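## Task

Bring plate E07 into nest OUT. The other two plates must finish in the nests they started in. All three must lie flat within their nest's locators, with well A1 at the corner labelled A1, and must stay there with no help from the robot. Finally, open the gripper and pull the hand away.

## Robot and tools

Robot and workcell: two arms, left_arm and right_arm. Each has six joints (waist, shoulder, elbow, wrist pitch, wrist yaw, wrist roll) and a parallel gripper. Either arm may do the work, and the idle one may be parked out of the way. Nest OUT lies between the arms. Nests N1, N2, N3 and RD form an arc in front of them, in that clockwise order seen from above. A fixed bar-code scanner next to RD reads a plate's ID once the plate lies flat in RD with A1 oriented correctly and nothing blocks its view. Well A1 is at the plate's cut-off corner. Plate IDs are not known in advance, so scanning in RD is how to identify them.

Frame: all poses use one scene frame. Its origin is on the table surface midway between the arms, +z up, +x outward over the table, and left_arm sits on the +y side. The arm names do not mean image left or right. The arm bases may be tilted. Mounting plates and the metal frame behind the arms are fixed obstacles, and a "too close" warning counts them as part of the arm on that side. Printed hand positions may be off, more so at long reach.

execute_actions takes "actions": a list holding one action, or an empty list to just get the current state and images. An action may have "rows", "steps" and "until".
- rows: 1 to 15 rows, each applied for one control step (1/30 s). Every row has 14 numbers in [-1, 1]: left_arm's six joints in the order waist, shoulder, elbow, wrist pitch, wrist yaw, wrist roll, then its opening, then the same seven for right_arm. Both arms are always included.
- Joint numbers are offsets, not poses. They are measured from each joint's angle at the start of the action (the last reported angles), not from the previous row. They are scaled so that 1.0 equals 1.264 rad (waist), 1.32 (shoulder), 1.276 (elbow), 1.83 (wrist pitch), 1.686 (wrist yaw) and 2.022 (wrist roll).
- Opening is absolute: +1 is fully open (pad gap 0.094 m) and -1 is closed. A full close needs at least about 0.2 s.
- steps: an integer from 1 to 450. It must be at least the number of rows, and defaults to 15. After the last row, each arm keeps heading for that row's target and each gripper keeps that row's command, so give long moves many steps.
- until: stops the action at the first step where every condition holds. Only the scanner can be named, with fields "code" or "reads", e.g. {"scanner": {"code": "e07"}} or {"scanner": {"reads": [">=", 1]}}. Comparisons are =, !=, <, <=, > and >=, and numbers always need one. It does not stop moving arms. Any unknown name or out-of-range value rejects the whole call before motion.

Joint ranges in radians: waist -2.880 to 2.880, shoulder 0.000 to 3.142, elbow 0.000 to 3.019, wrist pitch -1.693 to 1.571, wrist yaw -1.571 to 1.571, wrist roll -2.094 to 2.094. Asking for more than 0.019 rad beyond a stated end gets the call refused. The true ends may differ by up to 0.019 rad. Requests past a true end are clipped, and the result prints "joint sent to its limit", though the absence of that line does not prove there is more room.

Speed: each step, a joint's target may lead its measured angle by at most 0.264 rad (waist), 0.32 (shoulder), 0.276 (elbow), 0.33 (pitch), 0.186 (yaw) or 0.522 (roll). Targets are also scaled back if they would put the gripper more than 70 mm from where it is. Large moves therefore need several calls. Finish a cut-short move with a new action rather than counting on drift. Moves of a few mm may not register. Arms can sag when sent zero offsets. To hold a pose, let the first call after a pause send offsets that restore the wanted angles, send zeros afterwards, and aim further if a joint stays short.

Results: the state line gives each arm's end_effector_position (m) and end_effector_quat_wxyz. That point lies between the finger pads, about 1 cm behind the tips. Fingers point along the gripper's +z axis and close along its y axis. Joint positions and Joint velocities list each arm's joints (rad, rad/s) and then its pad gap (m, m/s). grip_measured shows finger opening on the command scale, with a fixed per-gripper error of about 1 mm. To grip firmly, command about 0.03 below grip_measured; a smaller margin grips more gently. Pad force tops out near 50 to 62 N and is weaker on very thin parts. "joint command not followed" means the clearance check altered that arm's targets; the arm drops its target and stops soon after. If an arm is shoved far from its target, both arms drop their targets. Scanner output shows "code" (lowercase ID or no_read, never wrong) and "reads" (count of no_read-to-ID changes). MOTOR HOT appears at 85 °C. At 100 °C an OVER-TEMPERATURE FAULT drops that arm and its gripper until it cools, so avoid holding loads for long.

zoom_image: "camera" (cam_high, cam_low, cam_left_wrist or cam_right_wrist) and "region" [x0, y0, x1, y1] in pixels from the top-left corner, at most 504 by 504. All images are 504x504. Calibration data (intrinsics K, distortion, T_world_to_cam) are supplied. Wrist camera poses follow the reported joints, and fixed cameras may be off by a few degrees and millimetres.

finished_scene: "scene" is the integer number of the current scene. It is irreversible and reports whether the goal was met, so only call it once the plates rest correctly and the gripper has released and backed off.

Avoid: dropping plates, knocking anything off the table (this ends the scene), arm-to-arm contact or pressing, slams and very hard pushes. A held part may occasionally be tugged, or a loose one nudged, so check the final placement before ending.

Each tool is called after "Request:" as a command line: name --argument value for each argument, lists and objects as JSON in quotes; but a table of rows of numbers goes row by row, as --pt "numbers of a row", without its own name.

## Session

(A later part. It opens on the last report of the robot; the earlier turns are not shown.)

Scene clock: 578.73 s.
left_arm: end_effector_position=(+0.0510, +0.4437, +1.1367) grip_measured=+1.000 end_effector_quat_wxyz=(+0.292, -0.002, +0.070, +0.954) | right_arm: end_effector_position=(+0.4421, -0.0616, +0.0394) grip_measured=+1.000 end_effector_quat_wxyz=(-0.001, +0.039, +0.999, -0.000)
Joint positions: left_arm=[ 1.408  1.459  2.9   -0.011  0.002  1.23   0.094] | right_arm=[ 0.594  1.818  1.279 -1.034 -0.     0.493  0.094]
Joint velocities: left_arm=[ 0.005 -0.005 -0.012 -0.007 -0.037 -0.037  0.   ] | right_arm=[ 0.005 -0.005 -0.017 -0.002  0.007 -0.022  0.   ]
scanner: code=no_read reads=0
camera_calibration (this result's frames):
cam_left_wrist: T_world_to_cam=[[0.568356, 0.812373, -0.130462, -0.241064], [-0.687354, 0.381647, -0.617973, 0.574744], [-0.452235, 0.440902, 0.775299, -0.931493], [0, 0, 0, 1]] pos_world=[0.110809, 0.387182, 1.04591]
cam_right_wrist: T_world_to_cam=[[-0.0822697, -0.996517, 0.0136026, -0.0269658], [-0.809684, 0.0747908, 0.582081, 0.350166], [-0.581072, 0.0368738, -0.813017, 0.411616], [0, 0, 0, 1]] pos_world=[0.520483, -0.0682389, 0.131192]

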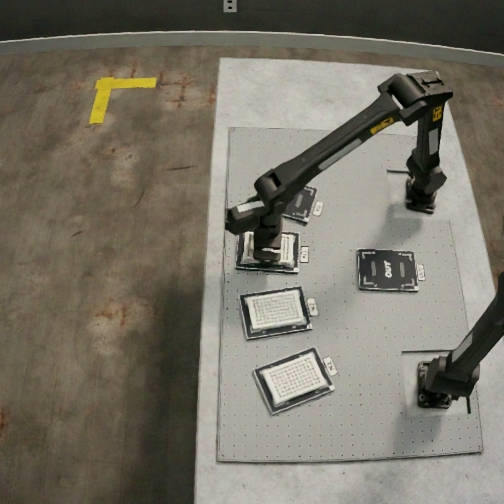

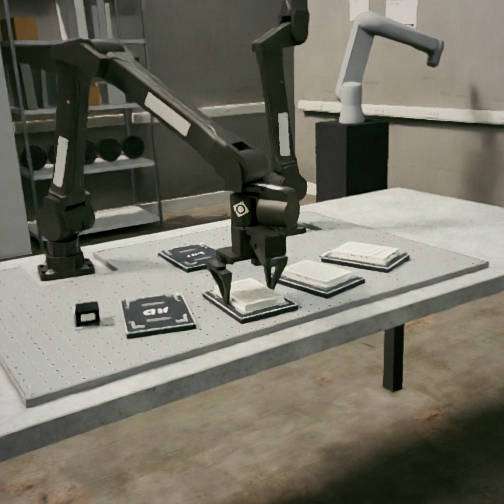

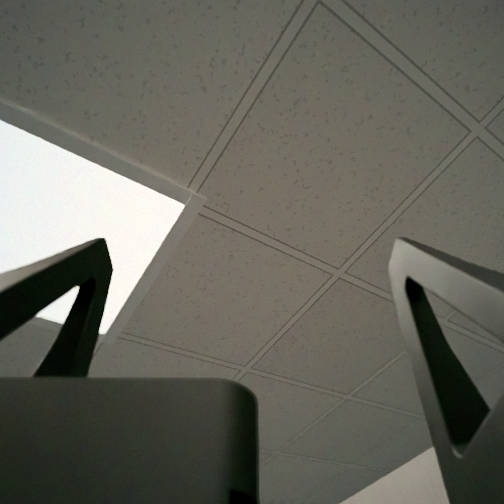

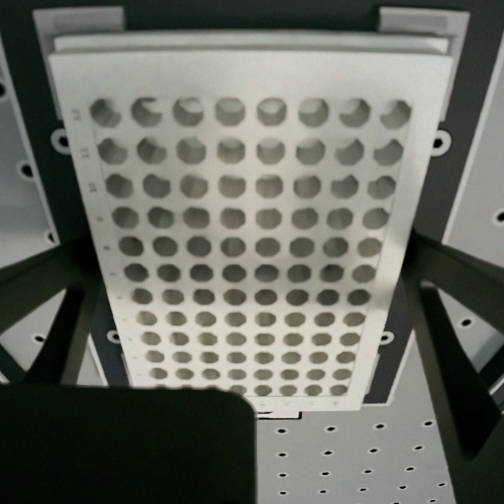

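Request:
execute_actions --actions '[{"rows": [[0,0,0,0,0,0,1, 0,0.022,-0.0055,0.0066,0,-0.0045,0.95],[0,0,0,0,0,0,1, 0,0.022,-0.0055,0.0066,0,-0.0045,0.90],[0,0,0,0,0,0,1, 0,0.022,-0.0055,0.0066,0,-0.0045,0.86],[0,0,0,0,0,0,1, 0,0.022,-0.0055,0.0066,0,-0.0045,0.83],[0,0,0,0,0,0,1, 0,0.022,-0.0055,0.0066,0,-0.0045,0.81],[0,0,0,0,0,0,1, 0,0.022,-0.0055,0.0066,0,-0.0045,0.79],[0,0,0,0,0,0,1, 0,0.022,-0.0055,0.0066,0,-0.0045,0.775],[0,0,0,0,0,0,1, 0,0.022,-0.0055,0.0066,0,-0.0045,0.76],[0,0,0,0,0,0,1, 0,0.022,-0.0055,0.0066,0,-0.0045,0.75],[0,0,0,0,0,0,1, 0,0.022,-0.0055,0.0066,0,-0.0045,0.74],[0,0,0,0,0,0,1, 0,0.022,-0.0055,0.0066,0,-0.0045,0.73],[0,0,0,0,0,0,1, 0,0.022,-0.0055,0.0066,0,-0.0045,0.72]], "steps": 20}]'

Scene clock: 609.33 s.
left_arm: end_effector_position=(+0.0510, +0.4437, +1.1367) grip_measured=+1.000 end_effector_quat_wxyz=(+0.292, -0.002, +0.070, +0.954) | right_arm: end_effector_position=(+0.4421, -0.0616, +0.0394) grip_measured=+0.783 end_effector_quat_wxyz=(-0.001, +0.039, +0.999, -0.000)
Joint positions: left_arm=[ 1.408  1.459  2.9   -0.011  0.002  1.23   0.094] | right_arm=[ 0.594  1.818  1.279 -1.034 -0.     0.493  0.084]
Joint velocities: left_arm=[ 0.015 -0.015 -0.002 -0.007  0.022  0.007  0.   ] | right_arm=[-0.005  0.005 -0.012 -0.007 -0.037  0.037  0.001]
scanner: code=no_read reads=0
camera_calibration (this result's frames):
cam_left_wrist: T_world_to_cam=[[0.568356, 0.812373, -0.130462, -0.241064], [-0.687354, 0.381647, -0.617973, 0.574744], [-0.452235, 0.440902, 0.775299, -0.931493], [0, 0, 0, 1]] pos_world=[0.110809, 0.387182, 1.04591]
cam_right_wrist: T_world_to_cam=[[-0.0822697, -0.996517, 0.0136026, -0.0269658], [-0.809684, 0.0747908, 0.582081, 0.350166], [-0.581072, 0.0368738, -0.813017, 0.411616], [0, 0, 0, 1]] pos_world=[0.520483, -0.0682389, 0.131192]

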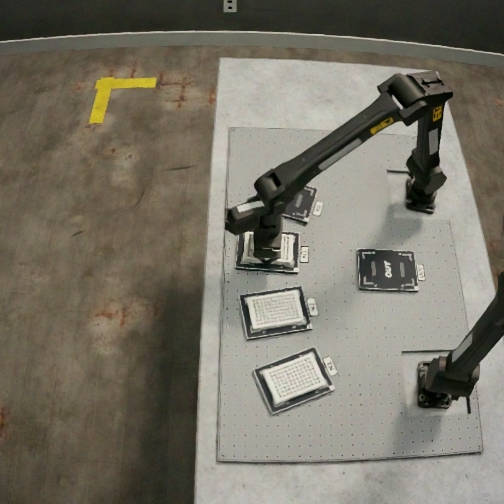

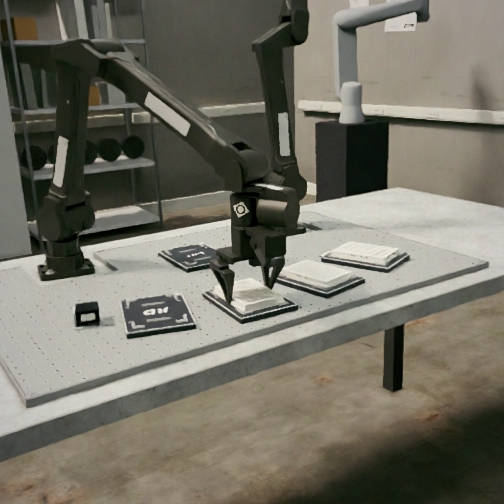

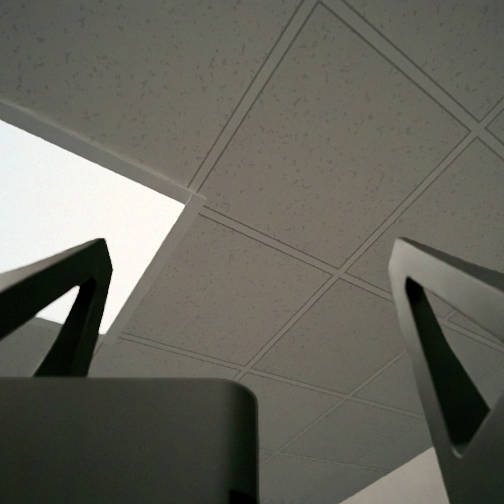

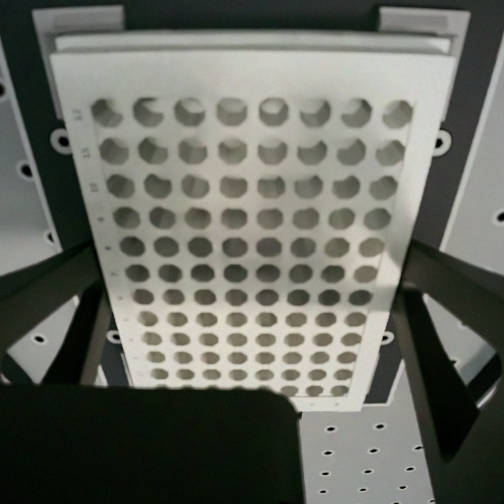

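Request:
execute_actions --actions '[]'

Scene clock: 627.03 s.
left_arm: end_effector_position=(+0.0510, +0.4437, +1.1367) grip_measured=+1.000 end_effector_quat_wxyz=(+0.292, -0.002, +0.070, +0.954) | right_arm: end_effector_position=(+0.4421, -0.0616, +0.0394) grip_measured=+0.783 end_effector_quat_wxyz=(-0.001, +0.039, +0.999, -0.000)
Joint positions: left_arm=[ 1.408  1.459  2.9   -0.011  0.002  1.23   0.094] | right_arm=[ 0.594  1.818  1.279 -1.034 -0.     0.493  0.084]
Joint velocities: left_arm=[-0.015 -0.005 -0.017 -0.002  0.037 -0.037  0.   ] | right_arm=[-0.005 -0.015 -0.002  0.007 -0.066 -0.037 -0.   ]
scanner: code=no_read reads=0
camera_calibration (this result's frames):
cam_left_wrist: T_world_to_cam=[[0.568356, 0.812373, -0.130462, -0.241064], [-0.687354, 0.381647, -0.617973, 0.574744], [-0.452235, 0.440902, 0.775299, -0.931493], [0, 0, 0, 1]] pos_world=[0.110809, 0.387182, 1.04591]
cam_right_wrist: T_world_to_cam=[[-0.0822697, -0.996517, 0.0136026, -0.0269658], [-0.809684, 0.0747908, 0.582081, 0.350166], [-0.581072, 0.0368738, -0.813017, 0.411616], [0, 0, 0, 1]] pos_world=[0.520483, -0.0682389, 0.131192]

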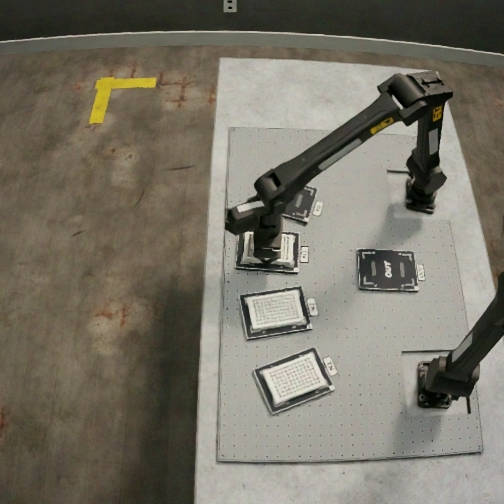

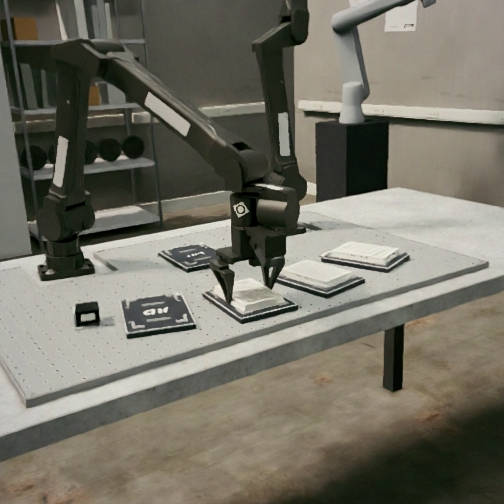

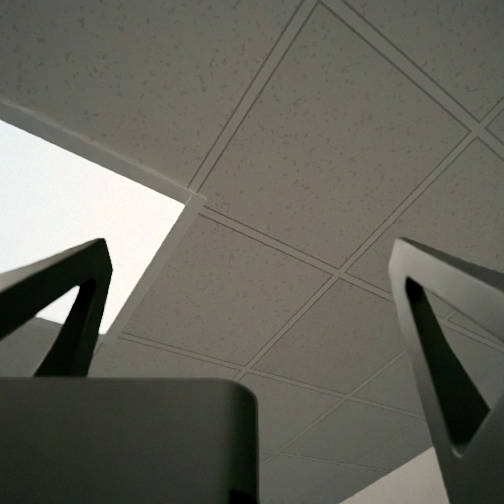

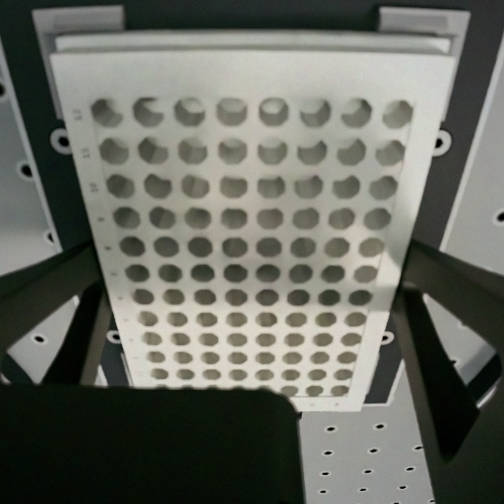

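Request:
execute_actions --actions '[{"rows": [[0,0,0,0,0,0,1, 0,0.018,-0.003,0.003,0,-0.004,0.75],[0,0,0,0,0,0,1, 0,0.012,0.002,-0.003,0,-0.004,0.75],[0,0,0,0,0,0,1, 0,0.008,0.006,-0.009,0,-0.004,0.75],[0,0,0,0,0,0,1, 0,0.003,0.011,-0.016,0,-0.004,0.75],[0,0,0,0,0,0,1, 0,-0.002,0.016,-0.023,0,-0.004,0.75],[0,0,0,0,0,0,1, 0,-0.008,0.022,-0.031,0,-0.004,0.75],[0,0,0,0,0,0,1, 0,-0.014,0.028,-0.039,0,-0.004,0.75],[0,0,0,0,0,0,1, 0,-0.020,0.034,-0.047,0,-0.004,0.75],[0,0,0,0,0,0,1, 0,-0.026,0.040,-0.055,0,-0.004,0.75],[0,0,0,0,0,0,1, 0,-0.031,0.045,-0.062,0,-0.004,0.75],[0,0,0,0,0,0,1, 0,-0.035,0.048,-0.068,0,-0.004,0.75],[0,0,0,0,0,0,1, 0,-0.038,0.0505,-0.0716,0,-0.004,0.75]], "steps": 20}]'

Scene clock: 710.57 s.
left_arm: end_effector_position=(+0.0510, +0.4437, +1.1367) grip_measured=+1.000 end_effector_quat_wxyz=(+0.292, -0.002, +0.070, +0.954) | right_arm: end_effector_position=(+0.4294, -0.0671, +0.0737) grip_measured=+0.783 end_effector_quat_wxyz=(-0.019, +0.039, +0.999, -0.009)
Joint positions: left_arm=[ 1.408  1.459  2.9   -0.011  0.002  1.23   0.094] | right_arm=[ 0.594  1.766  1.306 -1.153 -0.001  0.493  0.084]
Joint velocities: left_arm=[-0.024  0.015 -0.012 -0.007 -0.081 -0.051  0.   ] | right_arm=[-0.005 -0.005  0.017 -0.002  0.066  0.022 -0.001]
scanner: code=no_read reads=0
camera_calibration (this result's frames):
cam_left_wrist: T_world_to_cam=[[0.568356, 0.812373, -0.130462, -0.241064], [-0.687354, 0.381647, -0.617973, 0.574744], [-0.452235, 0.440902, 0.775299, -0.931493], [0, 0, 0, 1]] pos_world=[0.110809, 0.387182, 1.04591]
cam_right_wrist: T_world_to_cam=[[-0.0810406, -0.996179, 0.0325458, -0.0358828], [-0.787556, 0.0840139, 0.610489, 0.309384], [-0.610891, 0.0238427, -0.791356, 0.442642], [0, 0, 0, 1]] pos_world=[0.511155, -0.072292, 0.16258]

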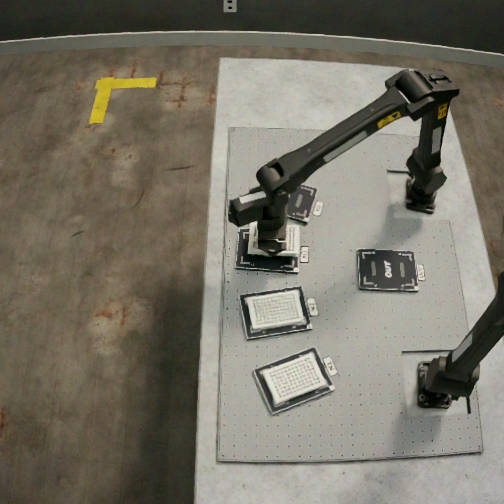

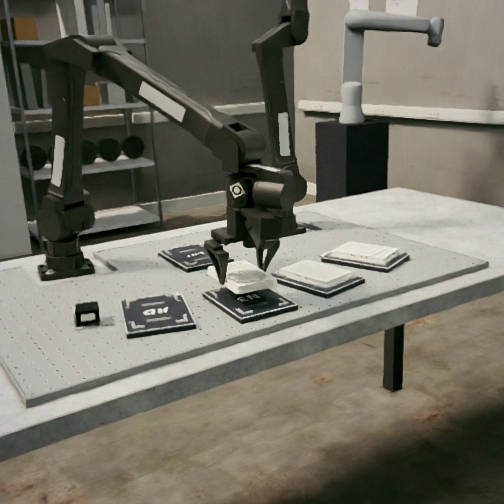

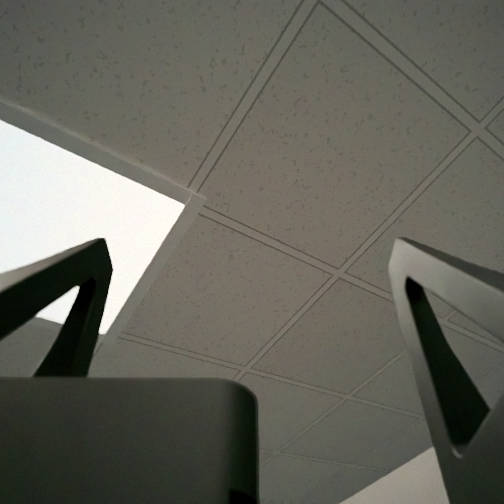

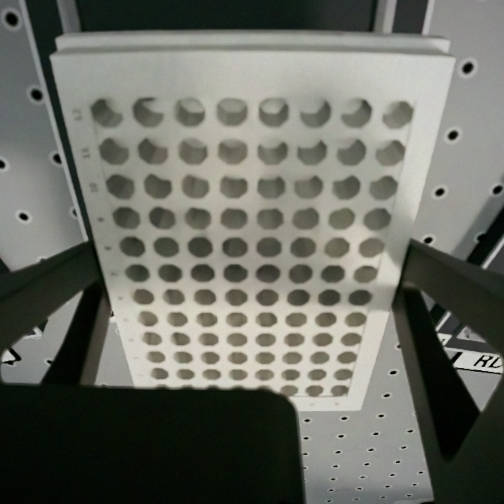

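Request:
execute_actions --actions '[{"rows": [[0,0,0,0,0,0,1, 0.004,-0.010,0.0,0.003,0,0.002,0.75],[0,0,0,0,0,0,1, 0.012,-0.022,-0.004,0.005,0,0.006,0.75],[0,0,0,0,0,0,1, 0.025,-0.036,-0.012,0.007,0,0.013,0.75],[0,0,0,0,0,0,1, 0.042,-0.052,-0.025,0.009,0,0.023,0.75],[0,0,0,0,0,0,1, 0.063,-0.070,-0.042,0.011,0,0.035,0.75],[0,0,0,0,0,0,1, 0.088,-0.090,-0.064,0.013,0,0.049,0.75],[0,0,0,0,0,0,1, 0.117,-0.113,-0.089,0.015,0,0.065,0.75],[0,0,0,0,0,0,1, 0.150,-0.138,-0.117,0.017,0,0.083,0.75],[0,0,0,0,0,0,1, 0.187,-0.166,-0.149,0.019,0,0.104,0.75],[0,0,0,0,0,0,1, 0.228,-0.196,-0.184,0.021,0,0.127,0.75],[0,0,0,0,0,0,1, 0.273,-0.229,-0.223,0.024,0,0.152,0.75],[0,0,0,0,0,0,1, 0.322,-0.265,-0.266,0.027,0,0.180,0.75],[0,0,0,0,0,0,1, 0.376,-0.304,-0.313,0.030,0,0.210,0.75],[0,0,0,0,0,0,1, 0.440,-0.350,-0.372,0.033,0,0.245,0.75],[0,0,0,0,0,0,1, 0.5158,-0.4038,-0.4449,0.035,0,0.288,0.75]], "steps": 55}]'

Scene clock: 743.10 s.
left_arm: end_effector_position=(+0.0510, +0.4437, +1.1367) grip_measured=+1.000 end_effector_quat_wxyz=(+0.292, -0.002, +0.070, +0.954) | right_arm: end_effector_position=(+0.1143, -0.0121, +0.0853) grip_measured=+0.783 end_effector_quat_wxyz=(-0.005, -0.005, +1.000, -0.006)
Joint positions: left_arm=[ 1.408  1.459  2.9   -0.011  0.002  1.23   0.094] | right_arm=[ 1.254  1.217  0.732 -1.101 -0.004  1.066  0.084]
Joint velocities: left_arm=[-0.024 -0.005 -0.002  0.007  0.066 -0.051  0.   ] | right_arm=[-0.005 -0.005  0.022  0.007 -0.022 -0.022  0.   ]
scanner: code=no_read reads=0
camera_calibration (this result's frames):
cam_left_wrist: T_world_to_cam=[[0.568356, 0.812373, -0.130462, -0.241064], [-0.687354, 0.381647, -0.617973, 0.574744], [-0.452235, 0.440902, 0.775299, -0.931493], [0, 0, 0, 1]] pos_world=[0.110809, 0.387182, 1.04591]
cam_right_wrist: T_world_to_cam=[[0.00551556, -0.999691, 0.0242556, -0.0162582], [-0.807813, 0.00984273, 0.589357, 0.0527093], [-0.589413, -0.0228446, -0.807509, 0.256366], [0, 0, 0, 1]] pos_world=[0.193775, -0.0109154, 0.176348]

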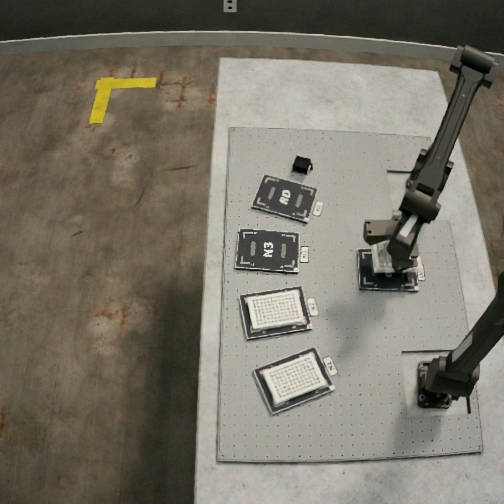

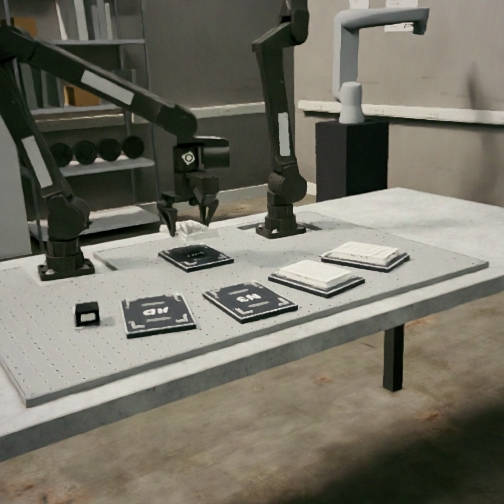

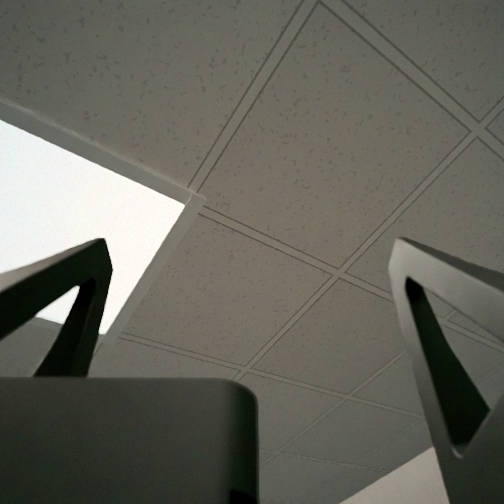

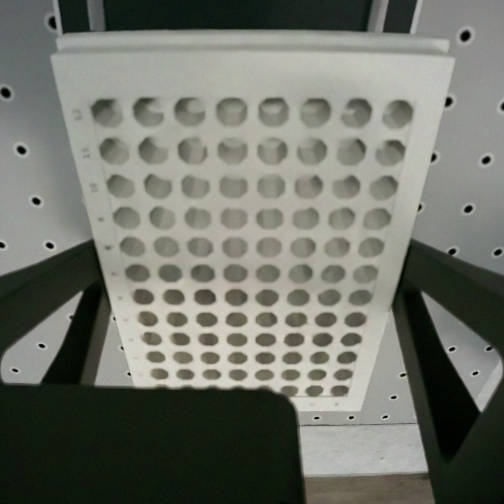

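Request:
zoom_image --camera "cam_right_wrist" --region '[0, 0, 504, 120]'

Request:
zoom_image --camera "cam_high" --region '[330, 200, 450, 320]'

Region (0, 0, 504, 120) of cam_right_wrist's 504x504 image, scaled by 1.000; it fills the top 120 rows of this view, and the rest is white.

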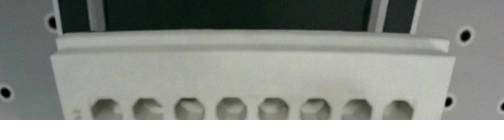

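Region (330, 200, 450, 320) of cam_high's 504x504 image, scaled by 4.200, with more detail than that image has.

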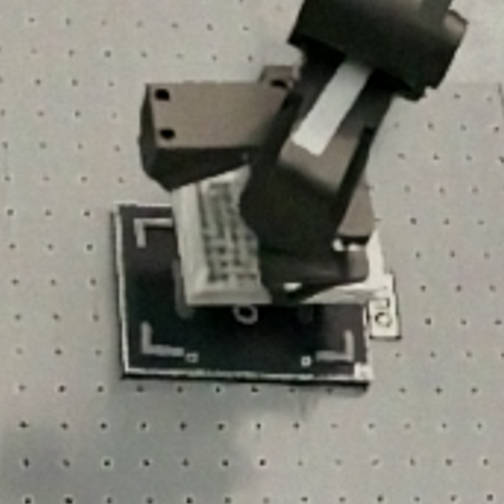

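Request:
zoom_image --camera "cam_right_wrist" --region '[40, 0, 160, 60]'

Request:
zoom_image --camera "cam_right_wrist" --region '[340, 0, 460, 60]'

Region (40, 0, 160, 60) of cam_right_wrist's 504x504 image, scaled by 4.200, with more detail than that image has.

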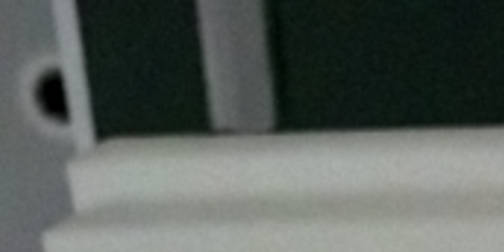

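Region (340, 0, 460, 60) of cam_right_wrist's 504x504 image, scaled by 4.200, with more detail than that image has.

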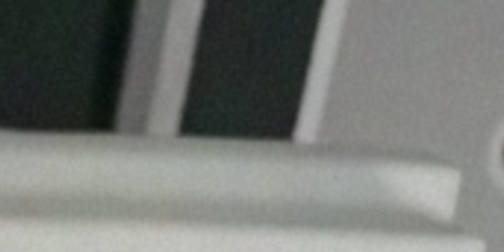

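Request:
zoom_image --camera "cam_high" --region '[352, 262, 424, 298]'

Region (352, 262, 424, 298) of cam_high's 504x504 image, scaled by 7.000, with more detail than that image has.

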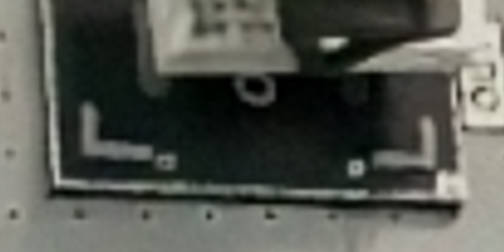

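Request:
execute_actions --actions '[{"rows": [[0,0,0,0,0,0,1, -0.007,0.018,0.000,0.0066,0,0.0045,0.75],[0,0,0,0,0,0,1, -0.0075,0.022,-0.004,0.008,0,0.0045,0.75],[0,0,0,0,0,0,1, -0.008,0.025,-0.007,0.012,0,0.0045,0.75],[0,0,0,0,0,0,1, -0.0085,0.029,-0.010,0.018,0,0.0045,0.75],[0,0,0,0,0,0,1, -0.009,0.033,-0.014,0.025,0,0.0045,0.75],[0,0,0,0,0,0,1, -0.0093,0.037,-0.018,0.032,0,0.0045,0.75],[0,0,0,0,0,0,1, -0.0096,0.041,-0.022,0.039,0,0.0045,0.75],[0,0,0,0,0,0,1, -0.0099,0.045,-0.026,0.046,0,0.0045,0.75],[0,0,0,0,0,0,1, -0.0102,0.049,-0.029,0.052,0,0.0045,0.75],[0,0,0,0,0,0,1, -0.0105,0.052,-0.032,0.057,0,0.0045,0.75],[0,0,0,0,0,0,1, -0.0105,0.055,-0.034,0.060,0,0.0045,0.75],[0,0,0,0,0,0,1, -0.0105,0.057,-0.0353,0.0626,0,0.0045,0.75]], "steps": 20}]'

Scene clock: 863.77 s.
left_arm: end_effector_position=(+0.0510, +0.4437, +1.1367) grip_measured=+1.000 end_effector_quat_wxyz=(+0.292, -0.002, +0.070, +0.954) | right_arm: end_effector_position=(+0.1158, -0.0094, +0.0542) grip_measured=+0.783 end_effector_quat_wxyz=(-0.006, -0.005, +1.000, -0.007)
Joint positions: left_arm=[ 1.408  1.459  2.9   -0.011  0.002  1.23   0.094] | right_arm=[ 1.254  1.282  0.691 -0.998 -0.004  1.066  0.084]
Joint velocities: left_arm=[-0.005 -0.015 -0.012 -0.012 -0.022 -0.022  0.   ] | right_arm=[-0.024 -0.005 -0.002 -0.012  0.007 -0.051  0.001]
scanner: code=no_read reads=0
camera_calibration (this result's frames):
cam_left_wrist: T_world_to_cam=[[0.568356, 0.812373, -0.130462, -0.241064], [-0.687354, 0.381647, -0.617973, 0.574744], [-0.452235, 0.440902, 0.775299, -0.931493], [0, 0, 0, 1]] pos_world=[0.110809, 0.387182, 1.04591]
cam_right_wrist: T_world_to_cam=[[0.00555266, -0.999622, 0.0269322, -0.0129198], [-0.806958, 0.011427, 0.590499, 0.072047], [-0.590583, -0.025012, -0.806589, 0.232272], [0, 0, 0, 1]] pos_world=[0.195387, -0.00792858, 0.145153]

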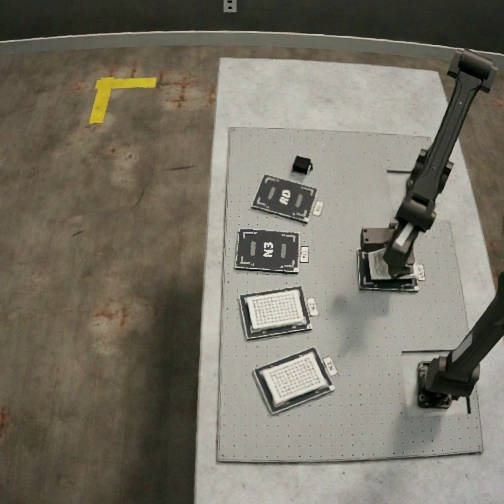

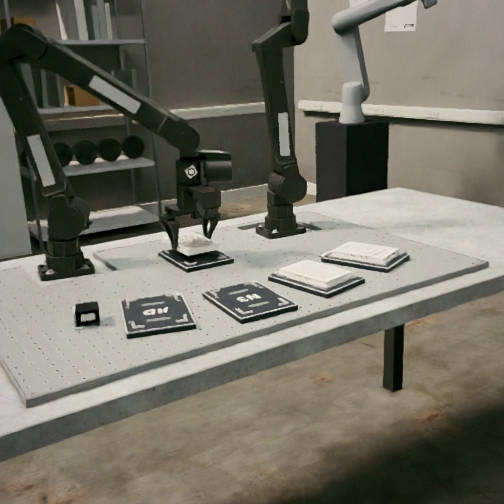

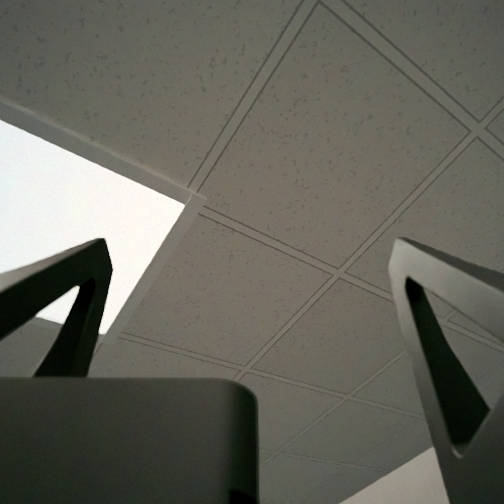

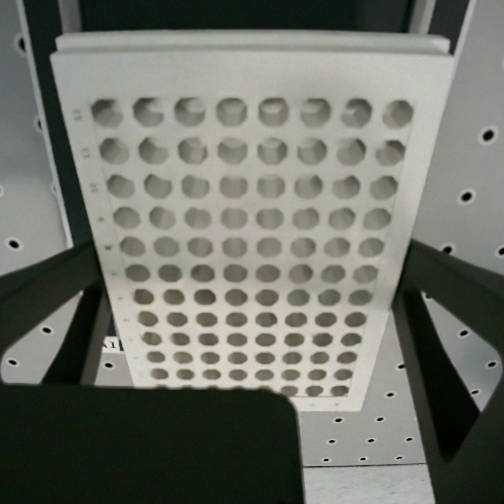

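Request:
zoom_image --camera "cam_right_wrist" --region '[0, 0, 168, 120]'

Request:
zoom_image --camera "cam_right_wrist" --region '[336, 0, 504, 120]'

Region (0, 0, 168, 120) of cam_right_wrist's 504x504 image, scaled by 3.000, with more detail than that image has; it fills the top 360 rows of this view, and the rest is white.

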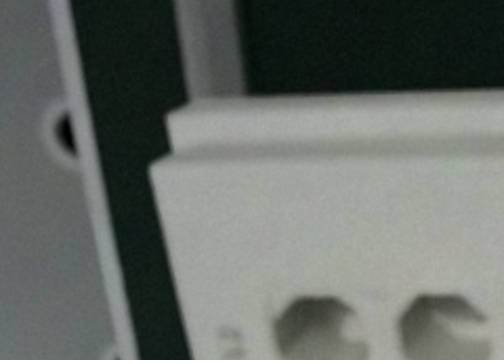

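Region (336, 0, 504, 120) of cam_right_wrist's 504x504 image, scaled by 3.000, with more detail than that image has; it fills the top 360 rows of this view, and the rest is white.

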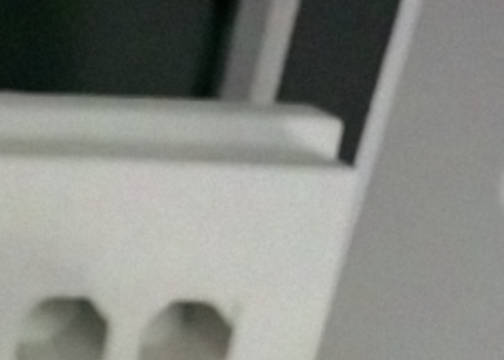

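Request:
zoom_image --camera "cam_high" --region '[228, 222, 312, 282]'

Request:
zoom_image --camera "cam_high" --region '[346, 236, 430, 296]'

Region (228, 222, 312, 282) of cam_high's 504x504 image, scaled by 6.000, with more detail than that image has; it fills the top 360 rows of this view, and the rest is white.

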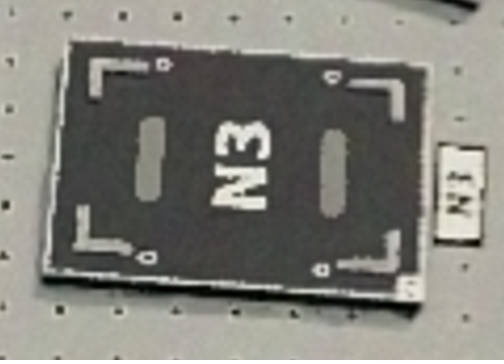

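Region (346, 236, 430, 296) of cam_high's 504x504 image, scaled by 6.000, with more detail than that image has; it fills the top 360 rows of this view, and the rest is white.

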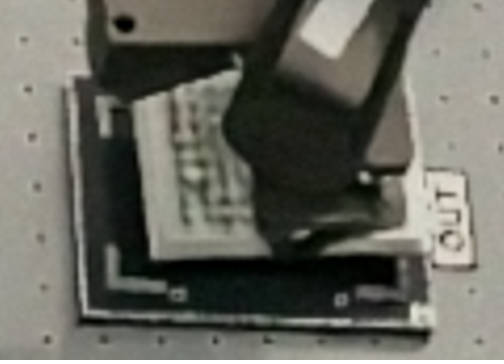

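Request:
execute_actions --actions '[{"rows": [[0,0,0,0,0,0,1, -0.0115,0.0076,-0.002,0.007,0,0.0055,0.75],[0,0,0,0,0,0,1, -0.0128,0.0076,-0.0005,0.008,0,0.007,0.75],[0,0,0,0,0,0,1, -0.0141,0.0076,0.001,0.009,0,0.0085,0.75],[0,0,0,0,0,0,1, -0.0154,0.0076,0.0025,0.010,0,0.010,0.75],[0,0,0,0,0,0,1, -0.0167,0.0076,0.004,0.011,0,0.0115,0.75],[0,0,0,0,0,0,1, -0.018,0.0076,0.0055,0.012,0,0.013,0.75],[0,0,0,0,0,0,1, -0.0193,0.0076,0.007,0.013,0,0.0145,0.75],[0,0,0,0,0,0,1, -0.0206,0.0076,0.008,0.0138,0,0.016,0.75],[0,0,0,0,0,0,1, -0.0218,0.0076,0.009,0.0144,0,0.017,0.75],[0,0,0,0,0,0,1, -0.0229,0.0076,0.0094,0.0148,0,0.0178,0.75]], "steps": 18}]'

Scene clock: 980.60 s.
left_arm: end_effector_position=(+0.0510, +0.4437, +1.1367) grip_measured=+1.000 end_effector_quat_wxyz=(+0.292, -0.002, +0.070, +0.954) | right_arm: end_effector_position=(+0.1218, -0.0086, +0.0542) grip_measured=+0.783 end_effector_quat_wxyz=(-0.003, +0.016, +1.000, -0.000)
Joint positions: left_arm=[ 1.408  1.459  2.9   -0.011  0.002  1.23   0.094] | right_arm=[ 1.238  1.282  0.691 -0.983 -0.004  1.091  0.084]
Joint velocities: left_arm=[-0.005 -0.005 -0.002  0.007 -0.007 -0.037  0.   ] | right_arm=[ 0.005  0.005  0.002  0.002 -0.022 -0.007 -0.   ]
scanner: code=no_read reads=0
camera_calibration (this result's frames):
cam_left_wrist: T_world_to_cam=[[0.568356, 0.812373, -0.130462, -0.241064], [-0.687354, 0.381647, -0.617973, 0.574744], [-0.452235, 0.440902, 0.775299, -0.931493], [0, 0, 0, 1]] pos_world=[0.110809, 0.387182, 1.04591]
cam_right_wrist: T_world_to_cam=[[-0.0365416, -0.999234, 0.0140093, -0.00628818], [-0.810253, 0.0378304, 0.584859, 0.0779023], [-0.584941, 0.0100206, -0.811014, 0.235702], [0, 0, 0, 1]] pos_world=[0.200763, -0.0115923, 0.145684]

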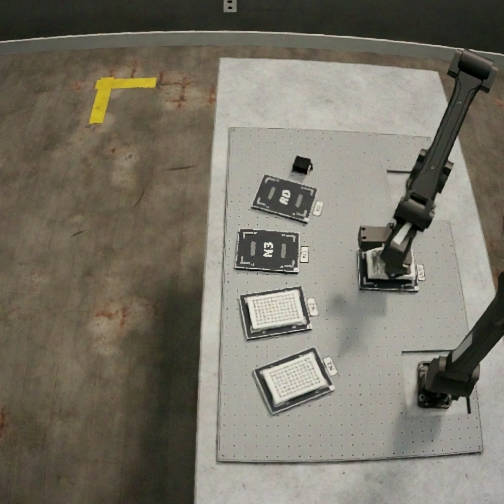

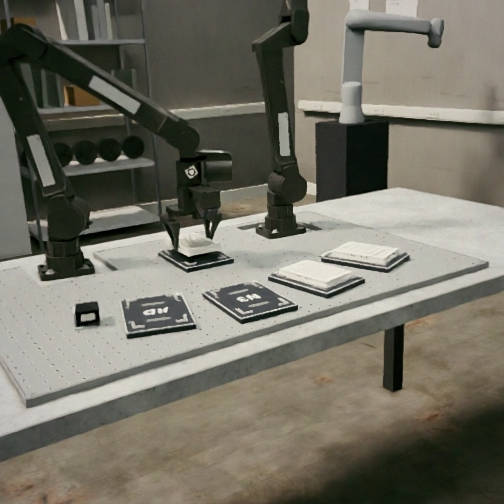

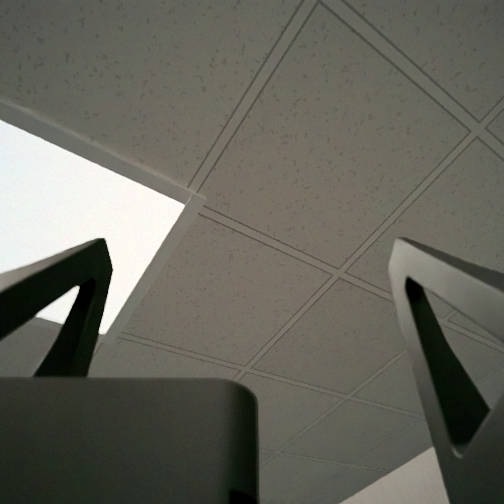

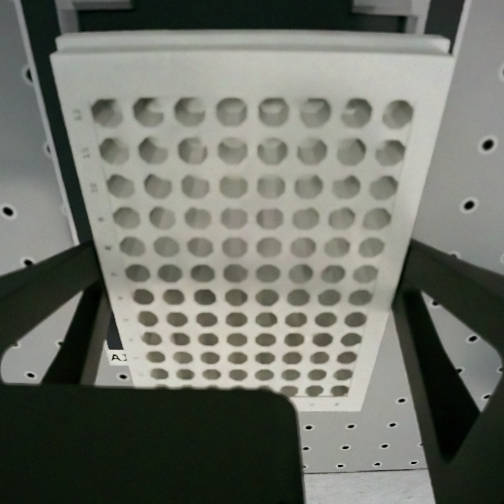

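Request:
zoom_image --camera "cam_right_wrist" --region '[0, 0, 168, 120]'

Request:
zoom_image --camera "cam_right_wrist" --region '[336, 0, 504, 120]'

Region (0, 0, 168, 120) of cam_right_wrist's 504x504 image, scaled by 3.000, with more detail than that image has; it fills the top 360 rows of this view, and the rest is white.

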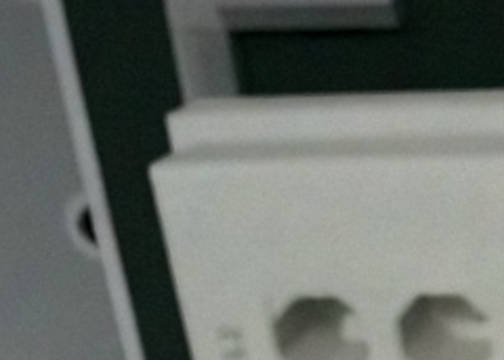

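Region (336, 0, 504, 120) of cam_right_wrist's 504x504 image, scaled by 3.000, with more detail than that image has; it fills the top 360 rows of this view, and the rest is white.

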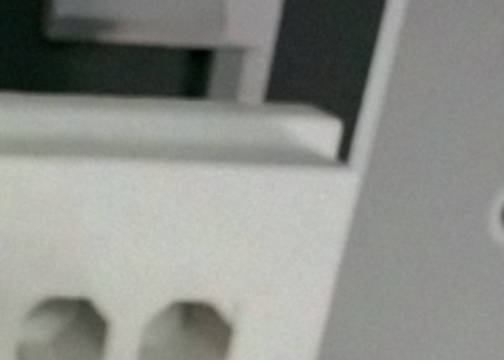

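Request:
execute_actions --actions '[{"rows": [[0,0,0,0,0,0,1, -0.0107,0.010,0.0098,0.0072,0,0.0054,0.75],[0,0,0,0,0,0,1, -0.0111,0.013,0.0102,0.0078,0,0.0054,0.75],[0,0,0,0,0,0,1, -0.0115,0.016,0.0106,0.0084,0,0.0054,0.75],[0,0,0,0,0,0,1, -0.0119,0.018,0.011,0.009,0,0.0054,0.75],[0,0,0,0,0,0,1, -0.0123,0.020,0.0114,0.0096,0,0.0054,0.75],[0,0,0,0,0,0,1, -0.0127,0.0215,0.0118,0.0102,0,0.0054,0.75],[0,0,0,0,0,0,1, -0.0131,0.023,0.0122,0.0108,0,0.0054,0.75],[0,0,0,0,0,0,1, -0.0135,0.024,0.0126,0.0114,0,0.0054,0.75],[0,0,0,0,0,0,1, -0.0139,0.025,0.013,0.012,0,0.0054,0.75],[0,0,0,0,0,0,1, -0.0143,0.026,0.0134,0.0126,0,0.0054,0.75],[0,0,0,0,0,0,1, -0.0147,0.027,0.0138,0.0132,0,0.0054,0.75],[0,0,0,0,0,0,1, -0.0151,0.028,0.0142,0.0138,0,0.0054,0.75],[0,0,0,0,0,0,1, -0.0154,0.029,0.0145,0.0143,0,0.0054,0.75],[0,0,0,0,0,0,1, -0.0156,0.030,0.0147,0.0146,0,0.0054,0.75],[0,0,0,0,0,0,1, -0.0158,0.0307,0.0149,0.0149,0,0.0054,0.75]], "steps": 20}]'

Scene clock: 1068.80 s.
left_arm: end_effector_position=(+0.0510, +0.4437, +1.1367) grip_measured=+1.000 end_effector_quat_wxyz=(+0.292, -0.002, +0.070, +0.954) | right_arm: end_effector_position=(+0.1247, -0.0079, +0.0481) grip_measured=+0.783 end_effector_quat_wxyz=(-0.004, +0.020, +1.000, -0.004)
Joint positions: left_arm=[ 1.408  1.459  2.9   -0.011  0.002  1.23   0.094] | right_arm=[ 1.23   1.304  0.691 -0.968 -0.004  1.092  0.084]
Joint velocities: left_arm=[-0.005 -0.005  0.002 -0.002 -0.037  0.007  0.   ] | right_arm=[ 0.005 -0.024 -0.002 -0.022  0.037  0.007  0.   ]
scanner: code=no_read reads=0
camera_calibration (this result's frames):
cam_left_wrist: T_world_to_cam=[[0.568356, 0.812373, -0.130462, -0.241064], [-0.687354, 0.381647, -0.617973, 0.574744], [-0.452235, 0.440902, 0.775299, -0.931493], [0, 0, 0, 1]] pos_world=[0.110809, 0.387182, 1.04591]
cam_right_wrist: T_world_to_cam=[[-0.0452492, -0.998773, 0.0201266, -0.00462461], [-0.807894, 0.048437, 0.587334, 0.0834253], [-0.587588, 0.0103162, -0.809094, 0.232658], [0, 0, 0, 1]] pos_world=[0.203897, -0.01106, 0.139337]

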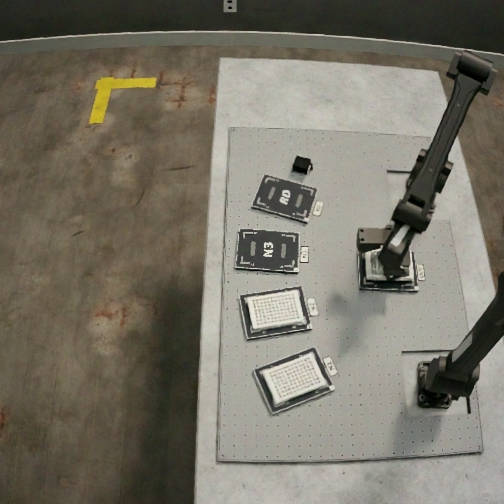

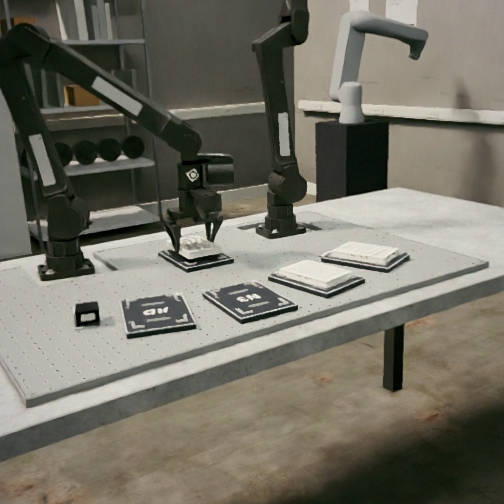

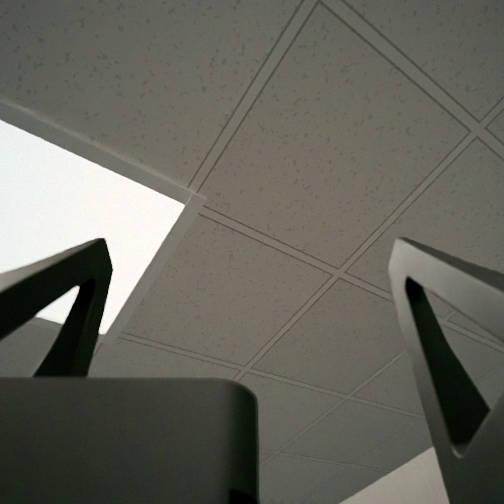

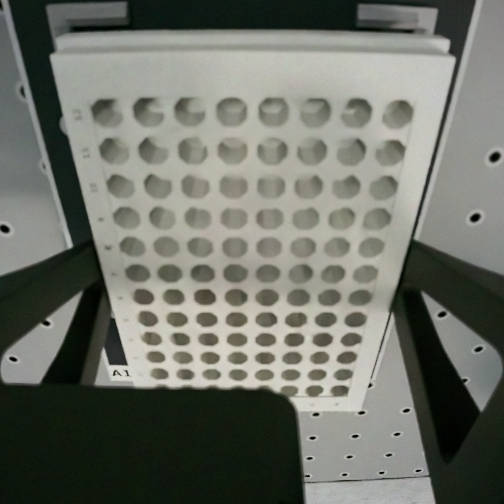

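Request:
zoom_image --camera "cam_right_wrist" --region '[0, 0, 168, 120]'

Request:
zoom_image --camera "cam_right_wrist" --region '[336, 0, 504, 120]'

Region (0, 0, 168, 120) of cam_right_wrist's 504x504 image, scaled by 3.000, with more detail than that image has; it fills the top 360 rows of this view, and the rest is white.

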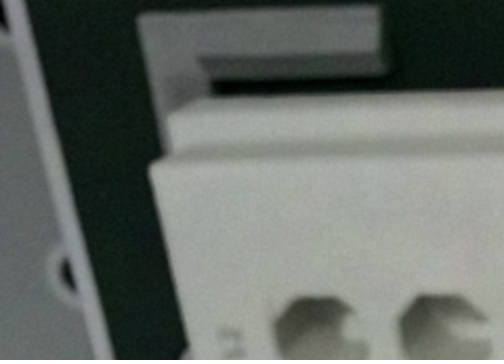

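Region (336, 0, 504, 120) of cam_right_wrist's 504x504 image, scaled by 3.000, with more detail than that image has; it fills the top 360 rows of this view, and the rest is white.

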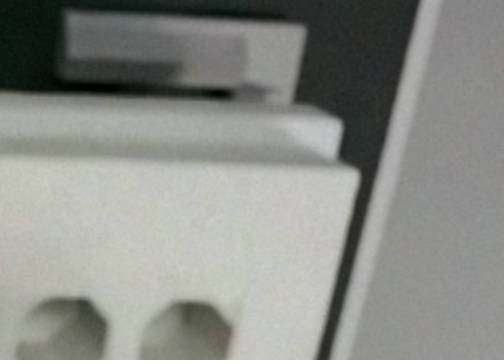

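Request:
execute_actions --actions '[{"rows": [[0,0,0,0,0,0,1, -0.008,0.014,0.013,0.0072,0,0.0049,0.75],[0,0,0,0,0,0,1, -0.006,0.014,0.011,0.0077,0,0.0049,0.75],[0,0,0,0,0,0,1, -0.004,0.014,0.009,0.0082,0,0.0049,0.75],[0,0,0,0,0,0,1, -0.002,0.014,0.007,0.0087,0,0.0049,0.75],[0,0,0,0,0,0,1, 0.0,0.014,0.006,0.0092,0,0.0049,0.75],[0,0,0,0,0,0,1, 0.0015,0.014,0.005,0.0097,0,0.0049,0.75],[0,0,0,0,0,0,1, 0.003,0.014,0.005,0.0102,0,0.0049,0.75],[0,0,0,0,0,0,1, 0.004,0.014,0.005,0.0107,0,0.0049,0.75],[0,0,0,0,0,0,1, 0.005,0.014,0.005,0.0111,0,0.0049,0.75],[0,0,0,0,0,0,1, 0.0055,0.014,0.005,0.0115,0,0.0049,0.75]], "steps": 15}]'

Scene clock: 1137.60 s.
left_arm: end_effector_position=(+0.0510, +0.4437, +1.1367) grip_measured=+1.000 end_effector_quat_wxyz=(+0.292, -0.002, +0.070, +0.954) | right_arm: end_effector_position=(+0.1258, -0.0060, +0.0481) grip_measured=+0.783 end_effector_quat_wxyz=(-0.002, +0.020, +1.000, +0.000)
Joint positions: left_arm=[ 1.408  1.459  2.9   -0.011  0.002  1.23   0.094] | right_arm=[ 1.23   1.304  0.691 -0.959 -0.004  1.093  0.084]
Joint velocities: left_arm=[-0.005  0.015  0.012 -0.017 -0.022 -0.007  0.   ] | right_arm=[-0.005 -0.024 -0.022 -0.017  0.007 -0.051  0.   ]
scanner: code=no_read reads=0
camera_calibration (this result's frames):
cam_left_wrist: T_world_to_cam=[[0.568356, 0.812373, -0.130462, -0.241064], [-0.687354, 0.381647, -0.617973, 0.574744], [-0.452235, 0.440902, 0.775299, -0.931493], [0, 0, 0, 1]] pos_world=[0.110809, 0.387182, 1.04591]
cam_right_wrist: T_world_to_cam=[[-0.0457008, -0.998879, 0.0123214, -0.00227341], [-0.810426, 0.0442845, 0.584165, 0.0846534], [-0.584055, 0.0167112, -0.811542, 0.232968], [0, 0, 0, 1]] pos_world=[0.204568, -0.00991287, 0.13964]

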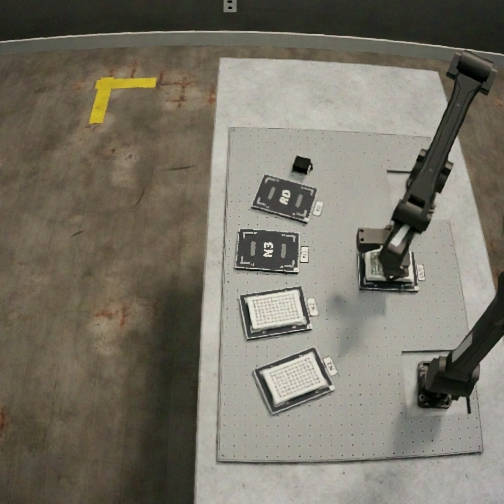

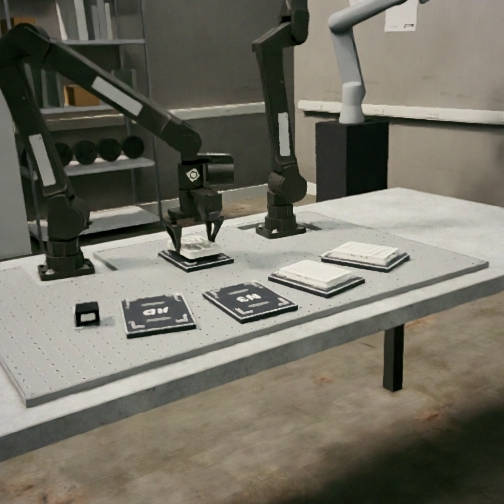

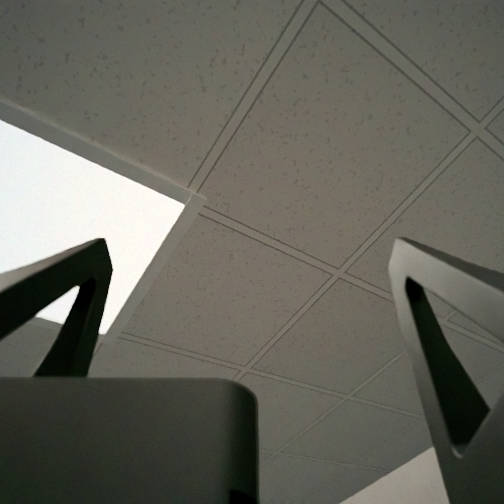

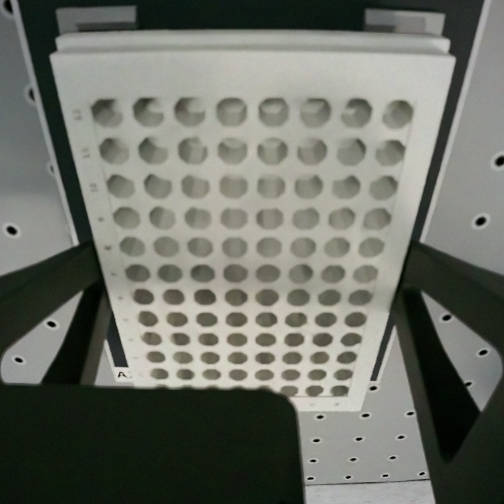

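Request:
zoom_image --camera "cam_right_wrist" --region '[0, 0, 168, 120]'

Request:
zoom_image --camera "cam_right_wrist" --region '[336, 0, 504, 120]'

Region (0, 0, 168, 120) of cam_right_wrist's 504x504 image, scaled by 3.000, with more detail than that image has; it fills the top 360 rows of this view, and the rest is white.

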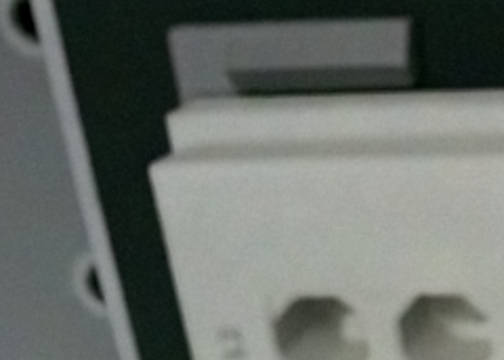

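Region (336, 0, 504, 120) of cam_right_wrist's 504x504 image, scaled by 3.000, with more detail than that image has; it fills the top 360 rows of this view, and the rest is white.

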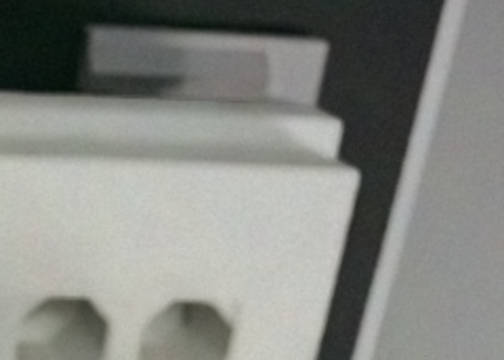

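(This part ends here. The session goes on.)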